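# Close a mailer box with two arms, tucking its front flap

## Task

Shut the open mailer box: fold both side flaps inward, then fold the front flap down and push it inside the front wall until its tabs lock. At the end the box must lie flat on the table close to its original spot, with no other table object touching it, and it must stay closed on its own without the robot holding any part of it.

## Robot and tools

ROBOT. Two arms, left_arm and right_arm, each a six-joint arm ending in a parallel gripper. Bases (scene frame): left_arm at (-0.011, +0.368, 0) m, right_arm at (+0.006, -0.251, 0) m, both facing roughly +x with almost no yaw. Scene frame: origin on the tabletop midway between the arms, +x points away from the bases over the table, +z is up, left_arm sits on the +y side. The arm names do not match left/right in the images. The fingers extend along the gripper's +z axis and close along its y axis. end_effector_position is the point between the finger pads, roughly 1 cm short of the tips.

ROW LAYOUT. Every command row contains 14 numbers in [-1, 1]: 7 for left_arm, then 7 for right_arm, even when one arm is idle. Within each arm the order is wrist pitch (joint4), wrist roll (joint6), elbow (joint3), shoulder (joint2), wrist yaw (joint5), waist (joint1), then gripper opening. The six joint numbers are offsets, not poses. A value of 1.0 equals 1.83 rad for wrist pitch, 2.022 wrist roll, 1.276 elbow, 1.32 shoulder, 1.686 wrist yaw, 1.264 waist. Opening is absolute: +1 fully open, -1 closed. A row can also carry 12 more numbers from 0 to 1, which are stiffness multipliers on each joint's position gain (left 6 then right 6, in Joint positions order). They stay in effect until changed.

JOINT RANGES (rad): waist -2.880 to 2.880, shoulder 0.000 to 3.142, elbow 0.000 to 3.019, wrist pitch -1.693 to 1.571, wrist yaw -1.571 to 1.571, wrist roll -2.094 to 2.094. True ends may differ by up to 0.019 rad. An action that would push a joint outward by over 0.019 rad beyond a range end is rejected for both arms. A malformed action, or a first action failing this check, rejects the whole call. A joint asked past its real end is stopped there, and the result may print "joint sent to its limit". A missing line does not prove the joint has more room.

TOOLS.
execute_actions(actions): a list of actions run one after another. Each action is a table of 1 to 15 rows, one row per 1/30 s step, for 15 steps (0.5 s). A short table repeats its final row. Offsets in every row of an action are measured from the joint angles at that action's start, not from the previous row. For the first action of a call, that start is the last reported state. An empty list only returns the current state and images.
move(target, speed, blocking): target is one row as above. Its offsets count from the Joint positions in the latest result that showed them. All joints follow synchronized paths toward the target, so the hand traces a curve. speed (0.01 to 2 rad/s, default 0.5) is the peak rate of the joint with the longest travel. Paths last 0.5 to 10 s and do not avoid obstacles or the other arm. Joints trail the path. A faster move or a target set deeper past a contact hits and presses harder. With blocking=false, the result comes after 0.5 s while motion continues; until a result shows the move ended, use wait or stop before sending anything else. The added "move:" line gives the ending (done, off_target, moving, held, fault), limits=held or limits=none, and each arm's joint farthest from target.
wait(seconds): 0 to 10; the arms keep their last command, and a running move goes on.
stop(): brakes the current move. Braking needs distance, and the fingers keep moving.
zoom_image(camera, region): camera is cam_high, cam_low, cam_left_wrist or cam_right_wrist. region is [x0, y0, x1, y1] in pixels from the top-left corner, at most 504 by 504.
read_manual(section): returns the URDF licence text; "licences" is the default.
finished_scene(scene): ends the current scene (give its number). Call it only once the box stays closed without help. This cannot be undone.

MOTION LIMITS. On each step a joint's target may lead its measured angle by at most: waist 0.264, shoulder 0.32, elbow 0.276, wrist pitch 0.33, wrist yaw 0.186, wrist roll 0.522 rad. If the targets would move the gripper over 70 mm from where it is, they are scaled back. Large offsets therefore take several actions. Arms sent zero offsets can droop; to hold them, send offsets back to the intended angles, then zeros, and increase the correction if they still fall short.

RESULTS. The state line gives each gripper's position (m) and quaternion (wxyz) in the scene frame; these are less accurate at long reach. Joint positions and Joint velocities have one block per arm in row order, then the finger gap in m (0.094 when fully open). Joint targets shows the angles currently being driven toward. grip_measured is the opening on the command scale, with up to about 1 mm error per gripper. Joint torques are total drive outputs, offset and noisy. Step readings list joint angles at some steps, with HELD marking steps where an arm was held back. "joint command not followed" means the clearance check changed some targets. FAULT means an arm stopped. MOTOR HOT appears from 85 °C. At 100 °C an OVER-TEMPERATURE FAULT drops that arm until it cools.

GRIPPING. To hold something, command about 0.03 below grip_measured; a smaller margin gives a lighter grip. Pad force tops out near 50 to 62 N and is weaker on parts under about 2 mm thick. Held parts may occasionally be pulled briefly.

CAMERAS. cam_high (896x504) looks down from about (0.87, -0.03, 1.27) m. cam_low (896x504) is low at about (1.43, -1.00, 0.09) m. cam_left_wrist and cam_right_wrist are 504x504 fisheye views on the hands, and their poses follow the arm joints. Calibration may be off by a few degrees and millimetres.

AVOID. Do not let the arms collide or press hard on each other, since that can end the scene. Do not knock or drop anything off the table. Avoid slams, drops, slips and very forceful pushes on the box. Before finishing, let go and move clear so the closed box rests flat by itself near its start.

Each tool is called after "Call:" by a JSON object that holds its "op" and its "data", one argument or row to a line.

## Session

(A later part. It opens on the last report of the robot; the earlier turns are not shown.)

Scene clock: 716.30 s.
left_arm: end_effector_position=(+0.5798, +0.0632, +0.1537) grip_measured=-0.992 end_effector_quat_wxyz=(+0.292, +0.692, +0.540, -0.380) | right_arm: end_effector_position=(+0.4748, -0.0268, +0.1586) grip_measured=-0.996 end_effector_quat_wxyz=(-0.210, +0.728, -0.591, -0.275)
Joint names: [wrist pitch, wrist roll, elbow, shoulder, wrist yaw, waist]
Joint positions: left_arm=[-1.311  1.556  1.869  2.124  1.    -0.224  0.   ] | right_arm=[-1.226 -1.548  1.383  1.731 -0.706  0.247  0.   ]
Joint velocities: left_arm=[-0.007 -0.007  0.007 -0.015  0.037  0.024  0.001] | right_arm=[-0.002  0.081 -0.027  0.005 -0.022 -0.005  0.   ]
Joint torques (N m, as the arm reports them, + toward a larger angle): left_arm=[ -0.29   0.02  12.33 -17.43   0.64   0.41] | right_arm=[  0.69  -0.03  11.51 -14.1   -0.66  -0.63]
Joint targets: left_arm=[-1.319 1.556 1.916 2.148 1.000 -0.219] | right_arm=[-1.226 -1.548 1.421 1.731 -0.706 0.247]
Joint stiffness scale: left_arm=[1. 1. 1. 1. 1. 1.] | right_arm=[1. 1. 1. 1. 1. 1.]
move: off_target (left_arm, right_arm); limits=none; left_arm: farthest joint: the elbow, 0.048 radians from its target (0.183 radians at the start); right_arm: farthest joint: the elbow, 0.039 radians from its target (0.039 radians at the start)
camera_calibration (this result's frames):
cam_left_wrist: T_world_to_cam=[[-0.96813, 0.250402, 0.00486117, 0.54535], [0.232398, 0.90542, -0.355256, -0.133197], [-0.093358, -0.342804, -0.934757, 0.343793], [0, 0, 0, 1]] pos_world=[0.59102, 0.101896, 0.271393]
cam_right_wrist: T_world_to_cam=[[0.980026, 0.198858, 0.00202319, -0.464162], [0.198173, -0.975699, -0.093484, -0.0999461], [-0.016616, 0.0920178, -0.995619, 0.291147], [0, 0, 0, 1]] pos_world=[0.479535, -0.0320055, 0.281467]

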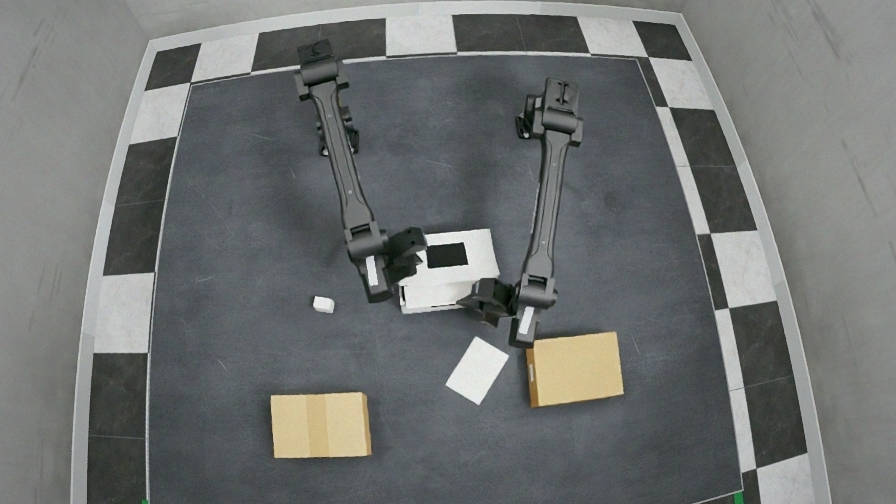

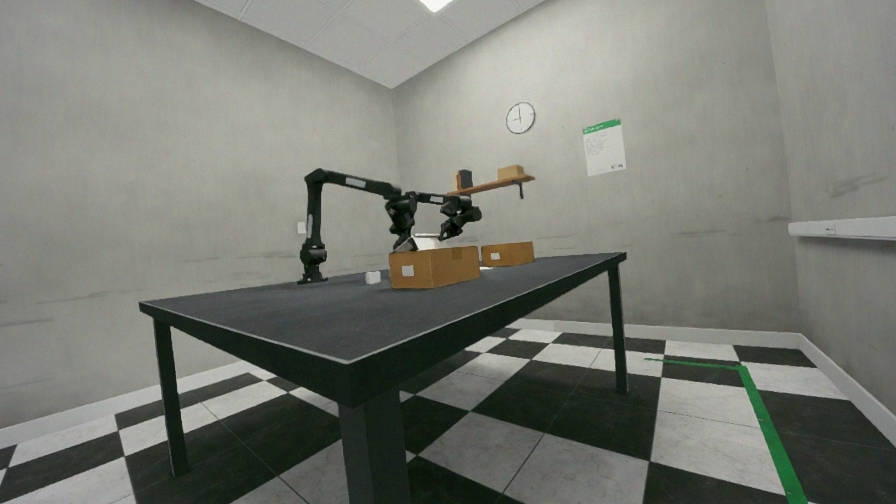

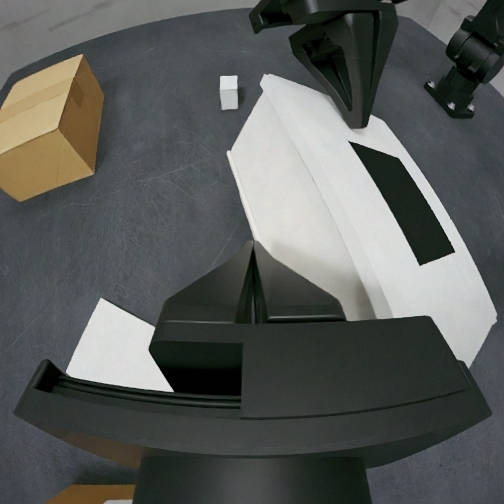

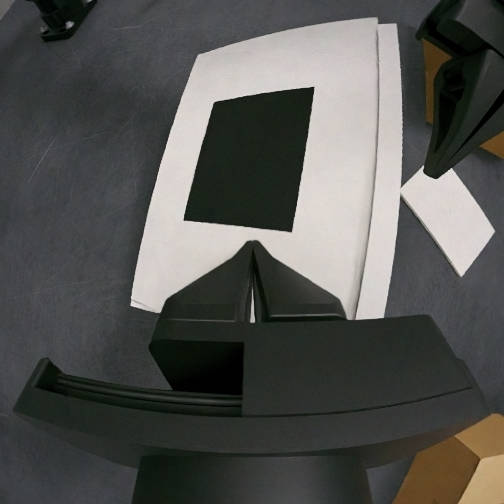

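Call:
{"op": "move", "data": {
  "target": [0,0,0.034,0.04,0,0,-1,0,0,0.03,0,0,0,-1],
  "speed": 0.08
}}

Call:
{"op": "move", "data": {
  "target": [-0.125,0,0.034,0,0,0,-1,0,0,0.03,0,0,0,-1],
  "speed": 0.1
}}

Scene clock: 733.07 s.
left_arm: end_effector_position=(+0.5802, +0.0631, +0.1324) grip_measured=-0.992 end_effector_quat_wxyz=(+0.280, +0.686, +0.547, -0.389) | right_arm: end_effector_position=(+0.4748, -0.0268, +0.1586) grip_measured=-0.996 end_effector_quat_wxyz=(-0.210, +0.728, -0.591, -0.275)
Joint names: [wrist pitch, wrist roll, elbow, shoulder, wrist yaw, waist]
Joint positions: left_arm=[-1.311  1.556  1.869  2.158  1.    -0.224  0.   ] | right_arm=[-1.226 -1.548  1.383  1.731 -0.706  0.247  0.   ]
Joint velocities: left_arm=[-0.002 -0.037 -0.007 -0.015  0.037  0.005  0.   ] | right_arm=[-0.012  0.095  0.007 -0.015  0.066  0.005 -0.   ]
Joint torques (N m, as the arm reports them, + toward a larger angle): left_arm=[  0.02   0.02  11.84 -18.49   0.65  -0.11] | right_arm=[  0.66   0.    11.5  -14.15  -0.64  -0.52]
Joint targets: left_arm=[-1.311 1.556 1.912 2.176 1.000 -0.224] | right_arm=[-1.226 -1.548 1.421 1.731 -0.706 0.247]
Joint stiffness scale: left_arm=[1. 1. 1. 1. 1. 1.] | right_arm=[1. 1. 1. 1. 1. 1.]
move: off_target (left_arm, right_arm); limits=none; left_arm: farthest joint: the elbow, 0.044 radians from its target (0.044 radians at the start); right_arm: farthest joint: the elbow, 0.039 radians from its target (0.039 radians at the start)
camera_calibration (this result's frames):
cam_left_wrist: T_world_to_cam=[[-0.967413, 0.250214, 0.0388026, 0.54098], [0.220736, 0.908477, -0.354886, -0.134235], [-0.124049, -0.334756, -0.934104, 0.341102], [0, 0, 0, 1]] pos_world=[0.595295, 0.100775, 0.249995]
cam_right_wrist: T_world_to_cam=[[0.980026, 0.198858, 0.00202319, -0.464162], [0.198173, -0.975699, -0.093484, -0.0999461], [-0.016616, 0.0920178, -0.995619, 0.291147], [0, 0, 0, 1]] pos_world=[0.479535, -0.0320055, 0.281467]

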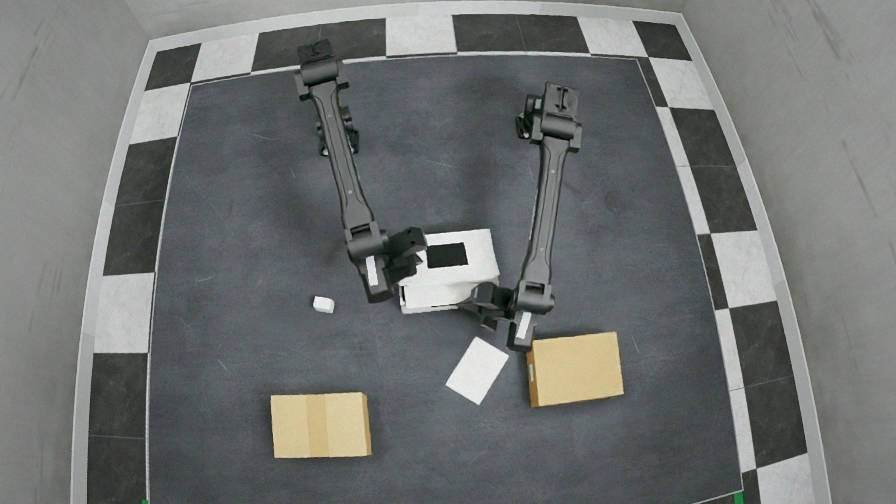

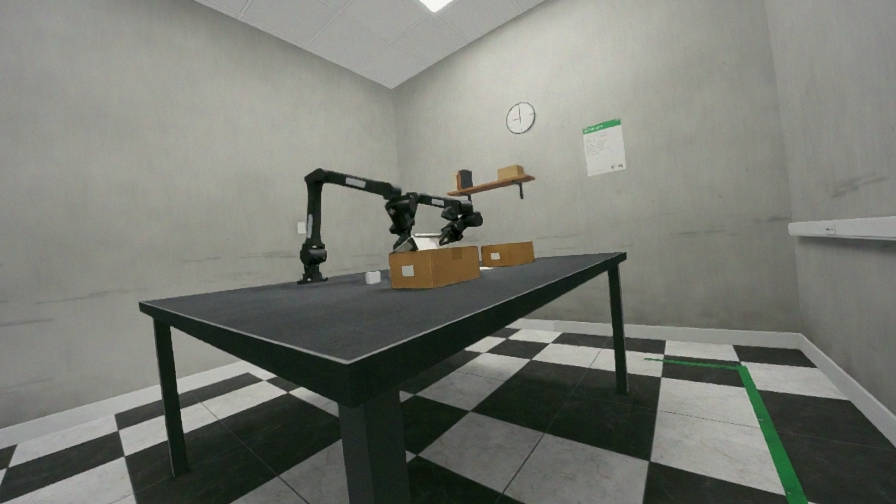

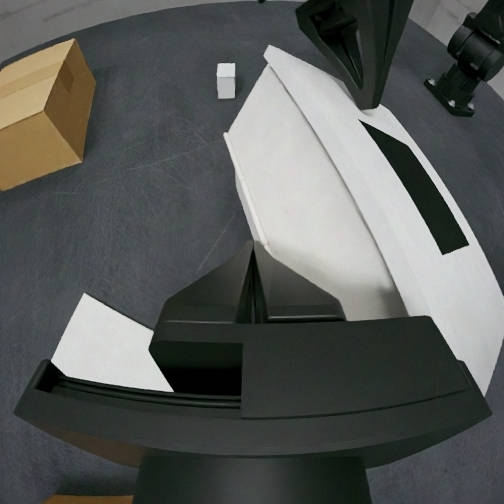

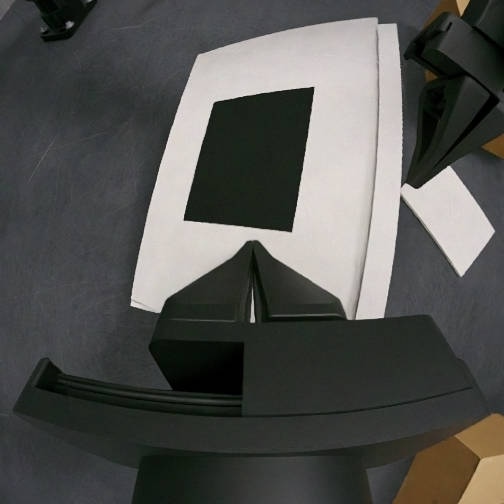

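Scene clock: 735.70 s.
left_arm: end_effector_position=(+0.5487, +0.0721, +0.1391) grip_measured=-0.992 end_effector_quat_wxyz=(+0.207, +0.652, +0.582, -0.441) | right_arm: end_effector_position=(+0.4748, -0.0267, +0.1587) grip_measured=-0.996 end_effector_quat_wxyz=(-0.211, +0.728, -0.591, -0.275)
Joint names: [wrist pitch, wrist roll, elbow, shoulder, wrist yaw, waist]
Joint positions: left_arm=[-1.521  1.556  1.875  2.158  1.    -0.223  0.   ] | right_arm=[-1.226 -1.548  1.383  1.731 -0.707  0.247  0.   ]
Joint velocities: left_arm=[ 0.002 -0.007  0.002 -0.015  0.007 -0.015 -0.   ] | right_arm=[-0.002  0.066  0.002 -0.015 -0.022  0.005 -0.001]
Joint torques (N m, as the arm reports them, + toward a larger angle): left_arm=[ -1.24   0.04  11.06 -19.4    0.61  -0.18] | right_arm=[  0.64   0.01  11.5  -13.61  -0.58  -1.04]
Joint targets: left_arm=[-1.540 1.556 1.912 2.158 1.000 -0.224] | right_arm=[-1.226 -1.548 1.421 1.731 -0.707 0.247]
Joint stiffness scale: left_arm=[1. 1. 1. 1. 1. 1.] | right_arm=[1. 1. 1. 1. 1. 1.]
move: off_target (left_arm, right_arm); limits=none; left_arm: farthest joint: the elbow, 0.038 radians from its target (0.044 radians at the start); right_arm: farthest joint: the elbow, 0.039 radians from its target (0.039 radians at the start)
camera_calibration (this result's frames):
cam_left_wrist: T_world_to_cam=[[-0.940112, 0.241907, 0.240149, 0.465532], [0.150567, 0.926771, -0.344129, -0.0973799], [-0.30581, -0.287361, -0.907691, 0.439115], [0, 0, 0, 1]] pos_world=[0.5866, 0.103818, 0.253273]
cam_right_wrist: T_world_to_cam=[[0.980027, 0.198854, 0.00199937, -0.464156], [0.198154, -0.97563, -0.0942433, -0.0997076], [-0.01679, 0.0927571, -0.995547, 0.291313], [0, 0, 0, 1]] pos_world=[0.479534, -0.0319996, 0.281547]

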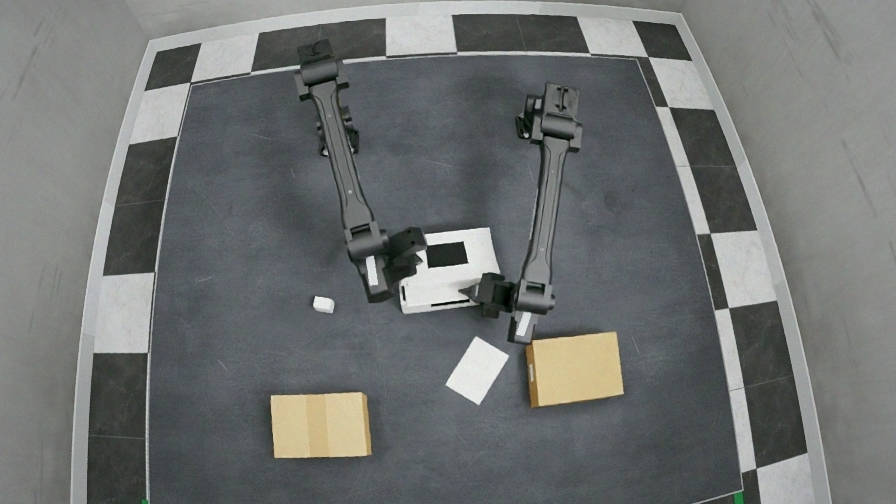

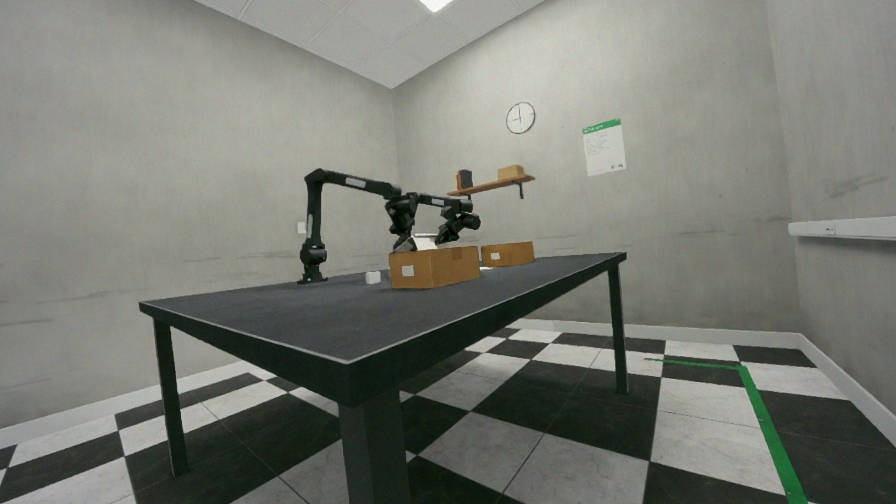

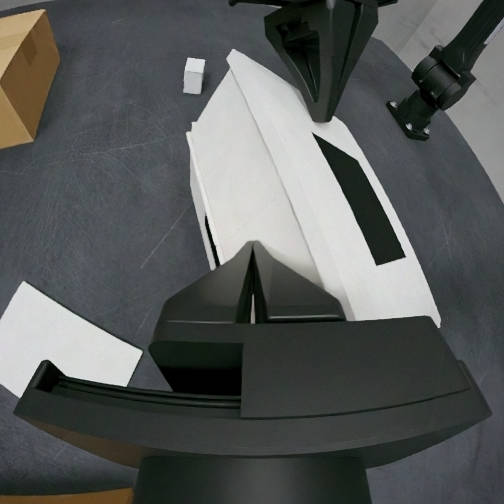

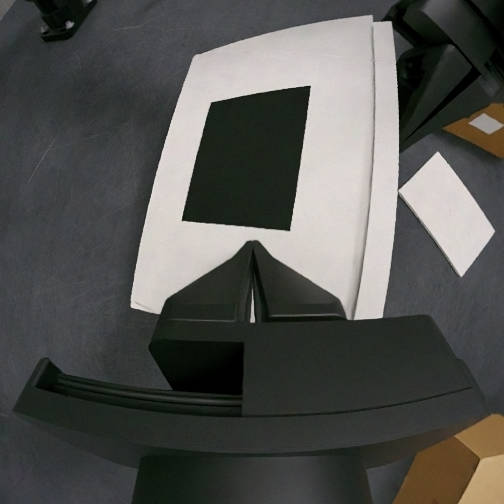

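Call:
{"op": "zoom_image", "data": {
  "camera": "cam_high",
  "region": [380, 220, 530, 330]
}}

Region (380, 220, 530, 330) of cam_high's 896x504 image, scaled by 3.360, with more detail than that image has; it fills the top 370 rows of this view, and the rest is white.

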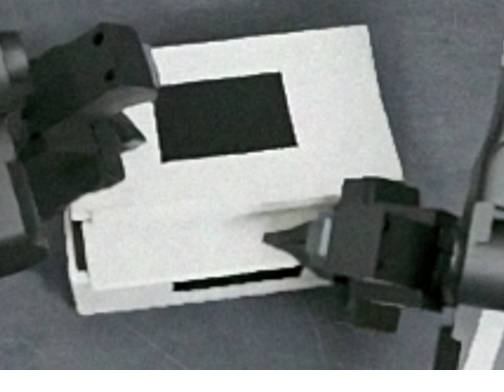

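Call:
{"op": "move", "data": {
  "target": [-0.06,0,0.03,0.036,0,0,-1,0,0,0.03,0,0,0,-1],
  "speed": 0.06
}}

Call:
{"op": "zoom_image", "data": {
  "camera": "cam_high",
  "region": [380, 220, 530, 330]
}}

Scene clock: 749.87 s.
left_arm: end_effector_position=(+0.5380, +0.0774, +0.1382) grip_measured=-0.992 end_effector_quat_wxyz=(+0.173, +0.631, +0.597, -0.463) | right_arm: end_effector_position=(+0.4747, -0.0264, +0.1589) grip_measured=-0.996 end_effector_quat_wxyz=(-0.211, +0.728, -0.591, -0.276)
Joint names: [wrist pitch, wrist roll, elbow, shoulder, wrist yaw, waist]
Joint positions: left_arm=[-1.612  1.556  1.883  2.171  1.001 -0.219  0.   ] | right_arm=[-1.226 -1.548  1.383  1.731 -0.709  0.247  0.   ]
Joint velocities: left_arm=[-0.017 -0.007 -0.002 -0.015  0.066 -0.005  0.   ] | right_arm=[-0.012  0.095  0.007 -0.005 -0.007 -0.005 -0.   ]
Joint torques (N m, as the arm reports them, + toward a larger angle): left_arm=[ -1.44   0.05  10.34 -16.78   0.57  -0.52] | right_arm=[  0.63   0.01  11.53 -13.11  -0.56  -0.44]
Joint targets: left_arm=[-1.631 1.556 1.913 2.206 1.000 -0.223] | right_arm=[-1.226 -1.548 1.421 1.731 -0.707 0.247]
Joint stiffness scale: left_arm=[1. 1. 1. 1. 1. 1.] | right_arm=[1. 1. 1. 1. 1. 1.]
move: off_target (left_arm, right_arm); limits=none; left_arm: farthest joint: the shoulder, 0.034 radians from its target (0.048 radians at the start); right_arm: farthest joint: the elbow, 0.039 radians from its target (0.039 radians at the start)
camera_calibration (this result's frames):
cam_left_wrist: T_world_to_cam=[[-0.914447, 0.231126, 0.332217, 0.428762], [0.114786, 0.935295, -0.334735, -0.0837532], [-0.388087, -0.267963, -0.881807, 0.4757], [0, 0, 0, 1]] pos_world=[0.586307, 0.106706, 0.248999]
cam_right_wrist: T_world_to_cam=[[0.980029, 0.198845, 0.00193981, -0.464141], [0.198107, -0.975454, -0.096141, -0.0991109], [-0.0172249, 0.0946053, -0.995366, 0.291729], [0, 0, 0, 1]] pos_world=[0.479532, -0.0319852, 0.281748]

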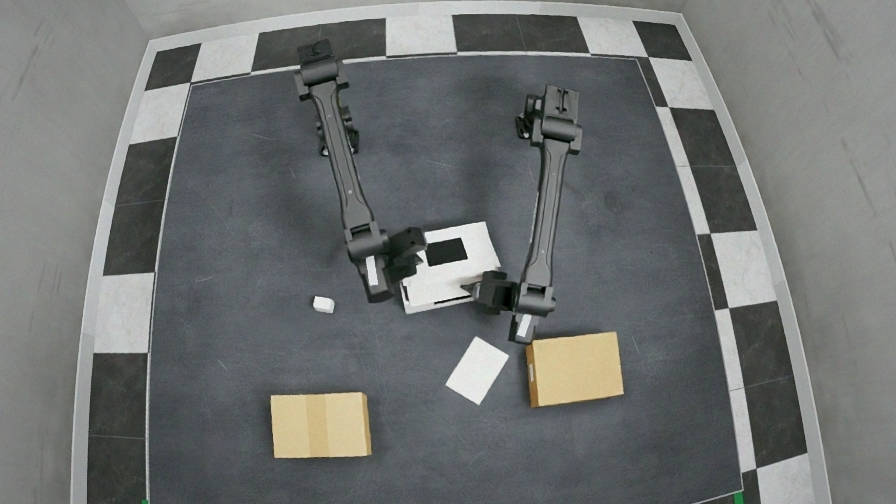

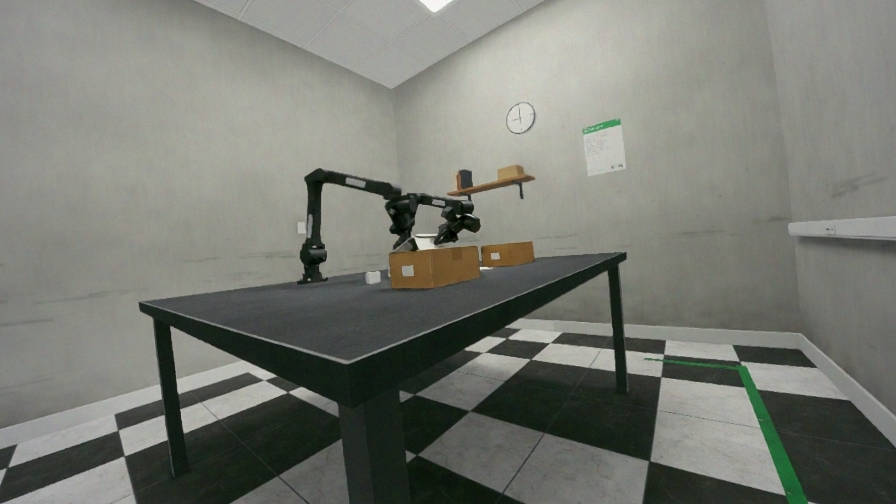

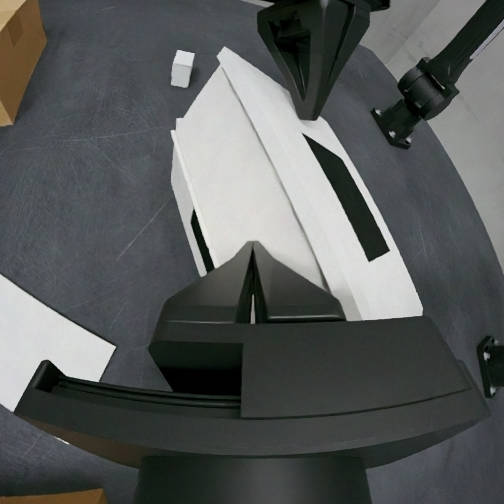

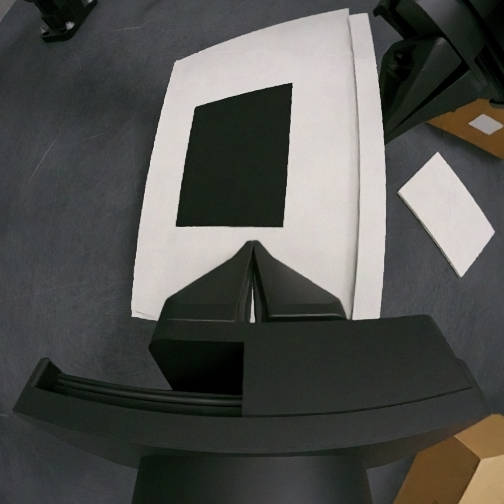

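Region (380, 220, 530, 330) of cam_high's 896x504 image, scaled by 3.360, with more detail than that image has; it fills the top 370 rows of this view, and the rest is white.

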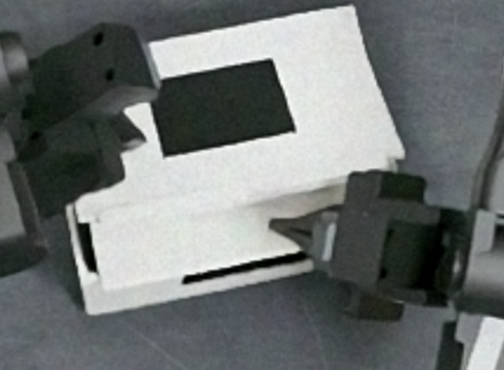

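Call:
{"op": "move", "data": {
  "target": [0.17,0,0.04,-0.03,0,0,-1,0,0,0.03,0,0,0,-1],
  "speed": 0.25
}}

Call:
{"op": "move", "data": {
  "target": [0,0,0.03,-0.03,0,0.2,-1,-0.07,0,-0.105,-0.205,0,0.03,-1],
  "speed": 0.2
}}

Scene clock: 782.50 s.
left_arm: end_effector_position=(+0.5872, +0.0650, +0.1309) grip_measured=-0.992 end_effector_quat_wxyz=(+0.283, +0.686, +0.547, -0.387) | right_arm: end_effector_position=(+0.4747, -0.0264, +0.1589) grip_measured=-0.996 end_effector_quat_wxyz=(-0.211, +0.728, -0.591, -0.276)
Joint names: [wrist pitch, wrist roll, elbow, shoulder, wrist yaw, waist]
Joint positions: left_arm=[-1.31   1.556  1.887  2.171  1.001 -0.218  0.   ] | right_arm=[-1.226 -1.548  1.383  1.731 -0.709  0.247  0.   ]
Joint velocities: left_arm=[-0.002  0.051  0.007 -0.005 -0.022 -0.005 -0.   ] | right_arm=[ 0.007  0.037 -0.007  0.005 -0.022  0.005  0.001]
Joint torques (N m, as the arm reports them, + toward a larger angle): left_arm=[  0.41   0.03  12.07 -22.97   0.63  -0.19] | right_arm=[  0.63   0.    11.41 -14.18  -0.66  -0.55]
Joint targets: left_arm=[-1.300 1.556 1.934 2.132 1.000 -0.219] | right_arm=[-1.226 -1.548 1.421 1.731 -0.709 0.247]
Joint stiffness scale: left_arm=[1. 1. 1. 1. 1. 1.] | right_arm=[1. 1. 1. 1. 1. 1.]
move: off_target (left_arm, right_arm); limits=none; left_arm: farthest joint: the elbow, 0.047 radians from its target (0.051 radians at the start); right_arm: farthest joint: the elbow, 0.039 radians from its target (0.039 radians at the start)
camera_calibration (this result's frames):
cam_left_wrist: T_world_to_cam=[[-0.969062, 0.244741, 0.0319429, 0.549497], [0.217812, 0.908862, -0.355707, -0.136317], [-0.116088, -0.337744, -0.934052, 0.336696], [0, 0, 0, 1]] pos_world=[0.601274, 0.103127, 0.24845]
cam_right_wrist: T_world_to_cam=[[0.980029, 0.198845, 0.00193981, -0.464141], [0.198107, -0.975454, -0.096141, -0.0991109], [-0.0172249, 0.0946053, -0.995366, 0.291729], [0, 0, 0, 1]] pos_world=[0.479532, -0.0319852, 0.281748]

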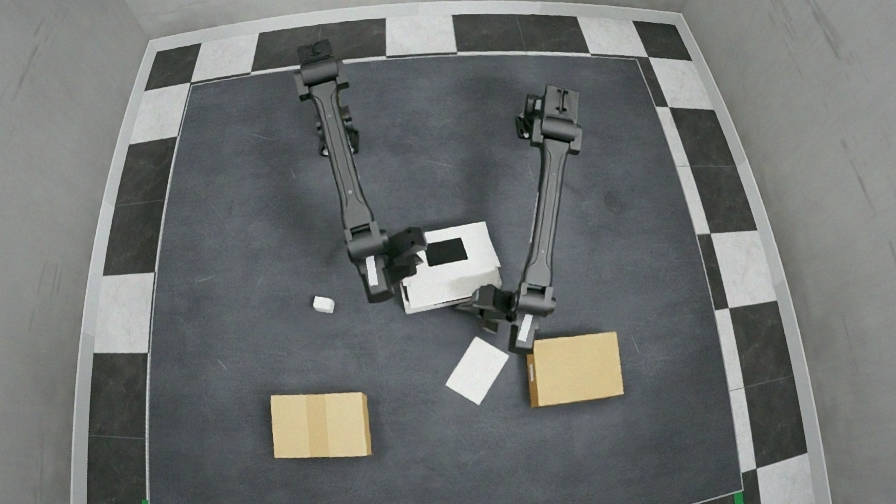

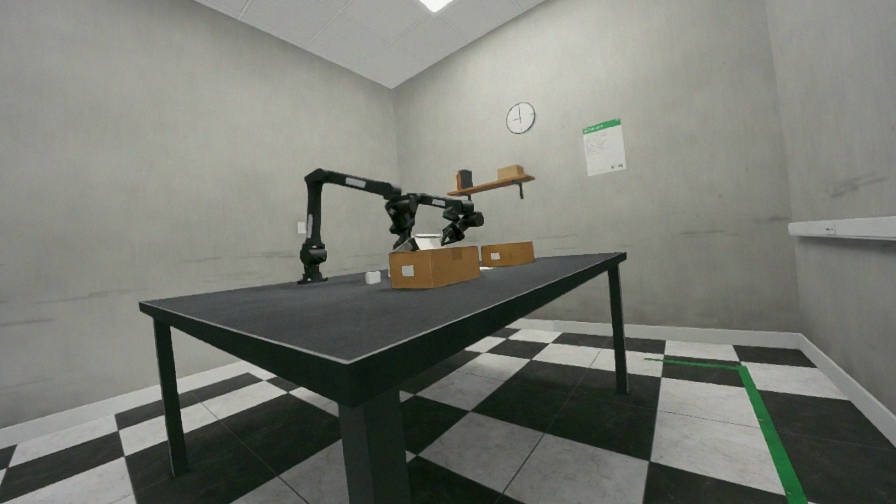

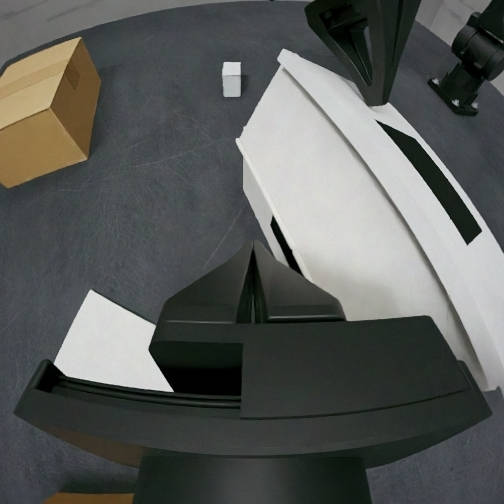

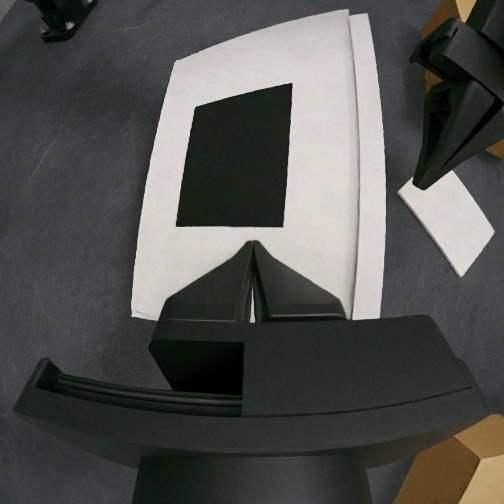

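Scene clock: 784.27 s.
left_arm: end_effector_position=(+0.6444, +0.2289, +0.1302) grip_measured=-0.992 end_effector_quat_wxyz=(+0.331, +0.609, +0.632, -0.348) | right_arm: end_effector_position=(+0.3886, -0.0366, +0.2279) grip_measured=-0.996 end_effector_quat_wxyz=(-0.213, +0.736, -0.581, -0.274)
Joint names: [wrist pitch, wrist roll, elbow, shoulder, wrist yaw, waist]
Joint positions: left_arm=[-1.31   1.556  1.886  2.171  1.001  0.041  0.   ] | right_arm=[-1.343 -1.548  1.247  1.464 -0.709  0.27   0.   ]
Joint velocities: left_arm=[-0.017 -0.037 -0.002 -0.034 -0.007 -0.015  0.   ] | right_arm=[-0.012  0.007  0.002 -0.005 -0.007 -0.005  0.   ]
Joint torques (N m, as the arm reports them, + toward a larger angle): left_arm=[ -0.01   0.02  11.59 -22.97   0.64  -0.41] | right_arm=[  0.1    0.01   8.69 -10.78  -0.63   0.75]
Joint targets: left_arm=[-1.310 1.556 1.926 2.132 1.001 0.035] | right_arm=[-1.354 -1.548 1.249 1.460 -0.709 0.285]
Joint stiffness scale: left_arm=[1. 1. 1. 1. 1. 1.] | right_arm=[1. 1. 1. 1. 1. 1.]
move: off_target (left_arm); limits=none; left_arm: farthest joint: the shoulder, 0.040 radians from its target (0.040 radians at the start); right_arm: farthest joint: the waist, 0.015 radians from its target (0.038 radians at the start)
camera_calibration (this result's frames):
cam_left_wrist: T_world_to_cam=[[-0.99935, -0.012396, 0.0338492, 0.643021], [-0.0236365, 0.934309, -0.355679, -0.148167], [-0.0272167, -0.356248, -0.933995, 0.344987], [0, 0, 0, 1]] pos_world=[0.64849, 0.269305, 0.24775]
cam_right_wrist: T_world_to_cam=[[0.975014, 0.221562, 0.0160468, -0.378297], [0.222066, -0.970238, -0.0965676, -0.0943752], [-0.00582649, 0.0977183, -0.995197, 0.355537], [0, 0, 0, 1]] pos_world=[0.391874, -0.0424925, 0.350786]

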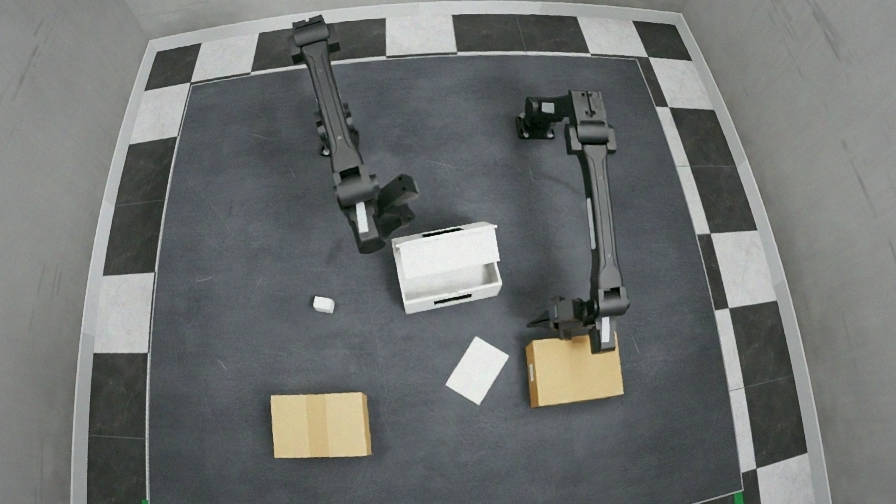

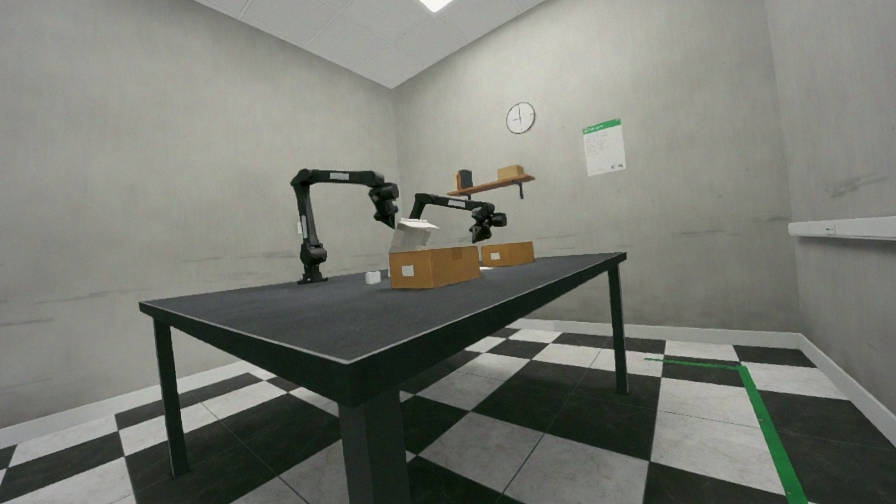

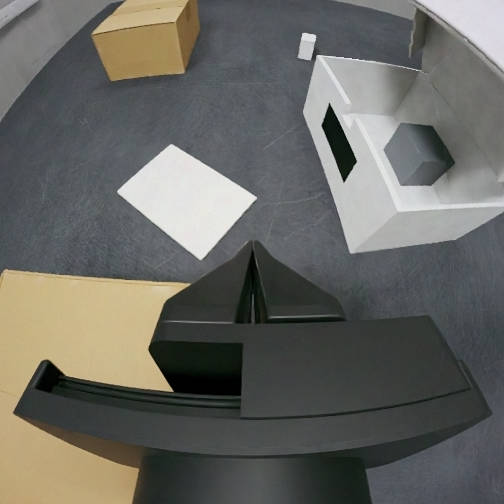

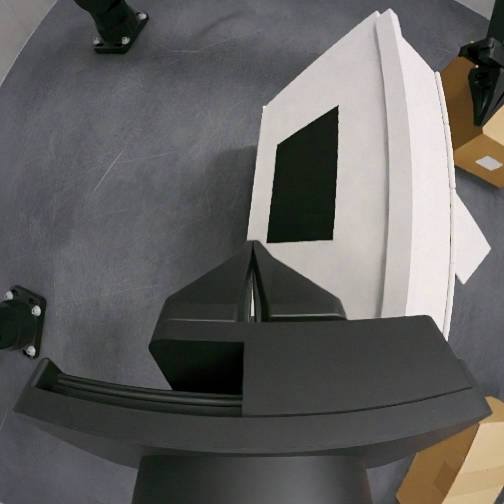

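Call:
{"op": "move", "data": {
  "target": [-0.05,0,-0.558,-0.63,-0.18,-0.132,-1,0,0.46,0.02,0,0,-0.27,0.5],
  "speed": 0.6
}}

Scene clock: 805.53 s.
left_arm: end_effector_position=(+0.3464, +0.2000, +0.2403) grip_measured=-0.992 end_effector_quat_wxyz=(+0.219, +0.708, +0.617, -0.265) | right_arm: end_effector_position=(+0.4378, -0.1732, +0.2279) grip_measured=+0.498 end_effector_quat_wxyz=(+0.125, -0.257, +0.902, +0.324)
Joint names: [wrist pitch, wrist roll, elbow, shoulder, wrist yaw, waist]
Joint positions: left_arm=[-1.397  1.556  1.168  1.35   0.701 -0.121  0.   ] | right_arm=[-1.343 -0.629  1.247  1.464 -0.709 -0.063  0.07 ]
Joint velocities: left_arm=[-0.017  0.022 -0.012 -0.005 -0.022 -0.005 -0.001] | right_arm=[-0.007  0.007 -0.007  0.005 -0.022 -0.005  0.001]
Joint torques (N m, as the arm reports them, + toward a larger angle): left_arm=[ -0.17   0.02   8.95 -10.03   0.35  -0.42] | right_arm=[  0.89   0.09  10.81 -10.76  -0.59  -0.73]
Joint targets: left_arm=[-1.401 1.556 1.174 1.340 0.697 -0.126] | right_arm=[-1.343 -0.617 1.273 1.464 -0.709 -0.071]
Joint stiffness scale: left_arm=[1. 1. 1. 1. 1. 1.] | right_arm=[1. 1. 1. 1. 1. 1.]
move: off_target (right_arm); limits=none; left_arm: farthest joint: the shoulder, 0.011 radians from its target (0.832 radians at the start); right_arm: farthest joint: the elbow, 0.025 radians from its target (0.025 radians at the start)
camera_calibration (this result's frames):
cam_left_wrist: T_world_to_cam=[[-0.988952, 0.14732, 0.0164348, 0.309758], [0.145988, 0.98719, -0.0643699, -0.228395], [-0.0257072, -0.0612595, -0.997791, 0.385294], [0, 0, 0, 1]] pos_world=[0.349584, 0.203438, 0.364651]
cam_right_wrist: T_world_to_cam=[[0.545548, -0.672401, -0.500254, -0.245134], [-0.72469, -0.678296, 0.121407, 0.177533], [-0.420954, 0.296296, -0.857325, 0.553889], [0, 0, 0, 1]] pos_world=[0.49555, -0.208523, 0.33068]

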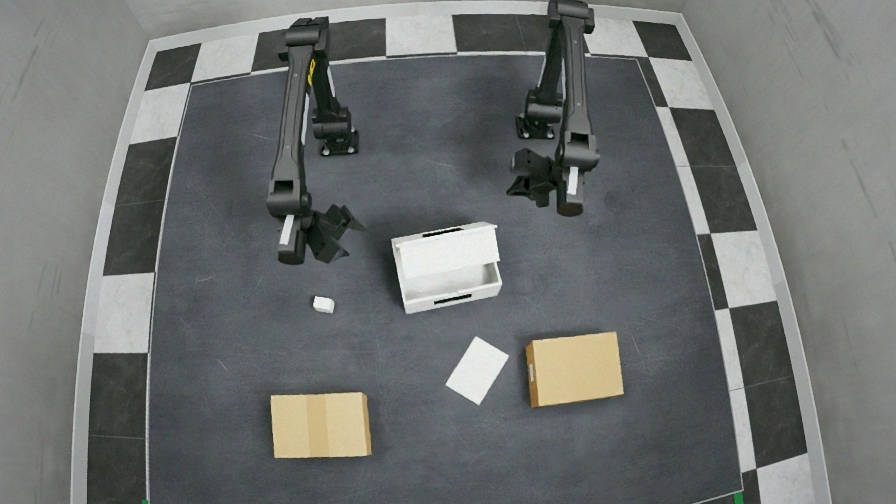

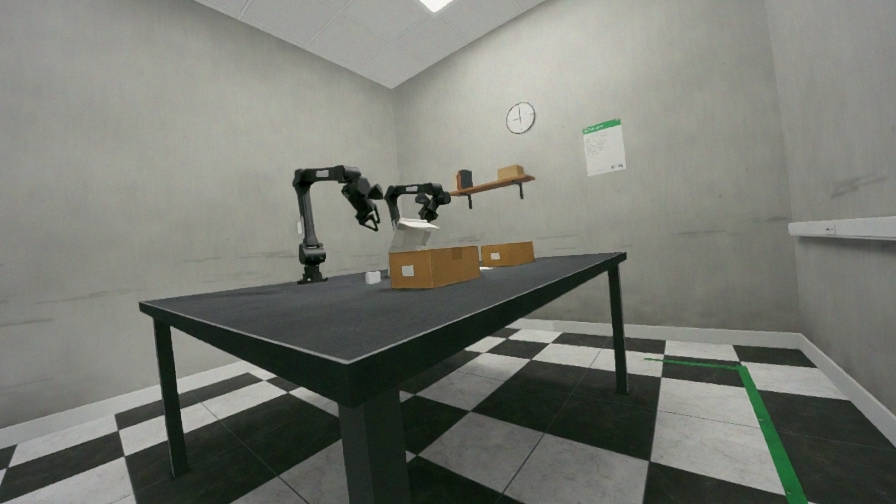

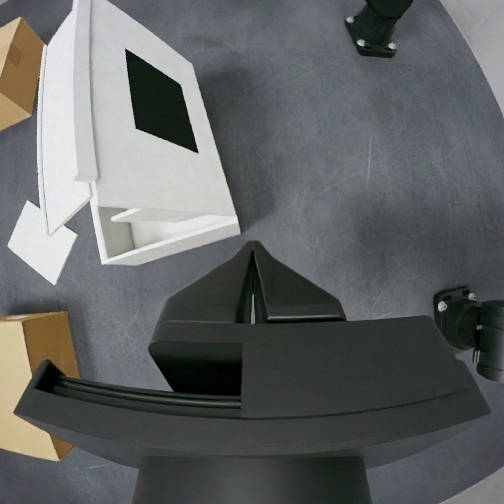

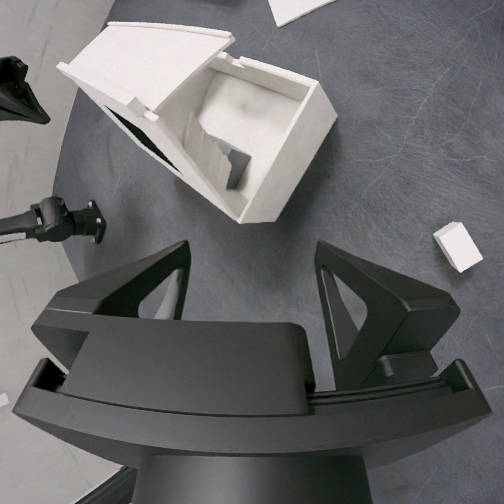

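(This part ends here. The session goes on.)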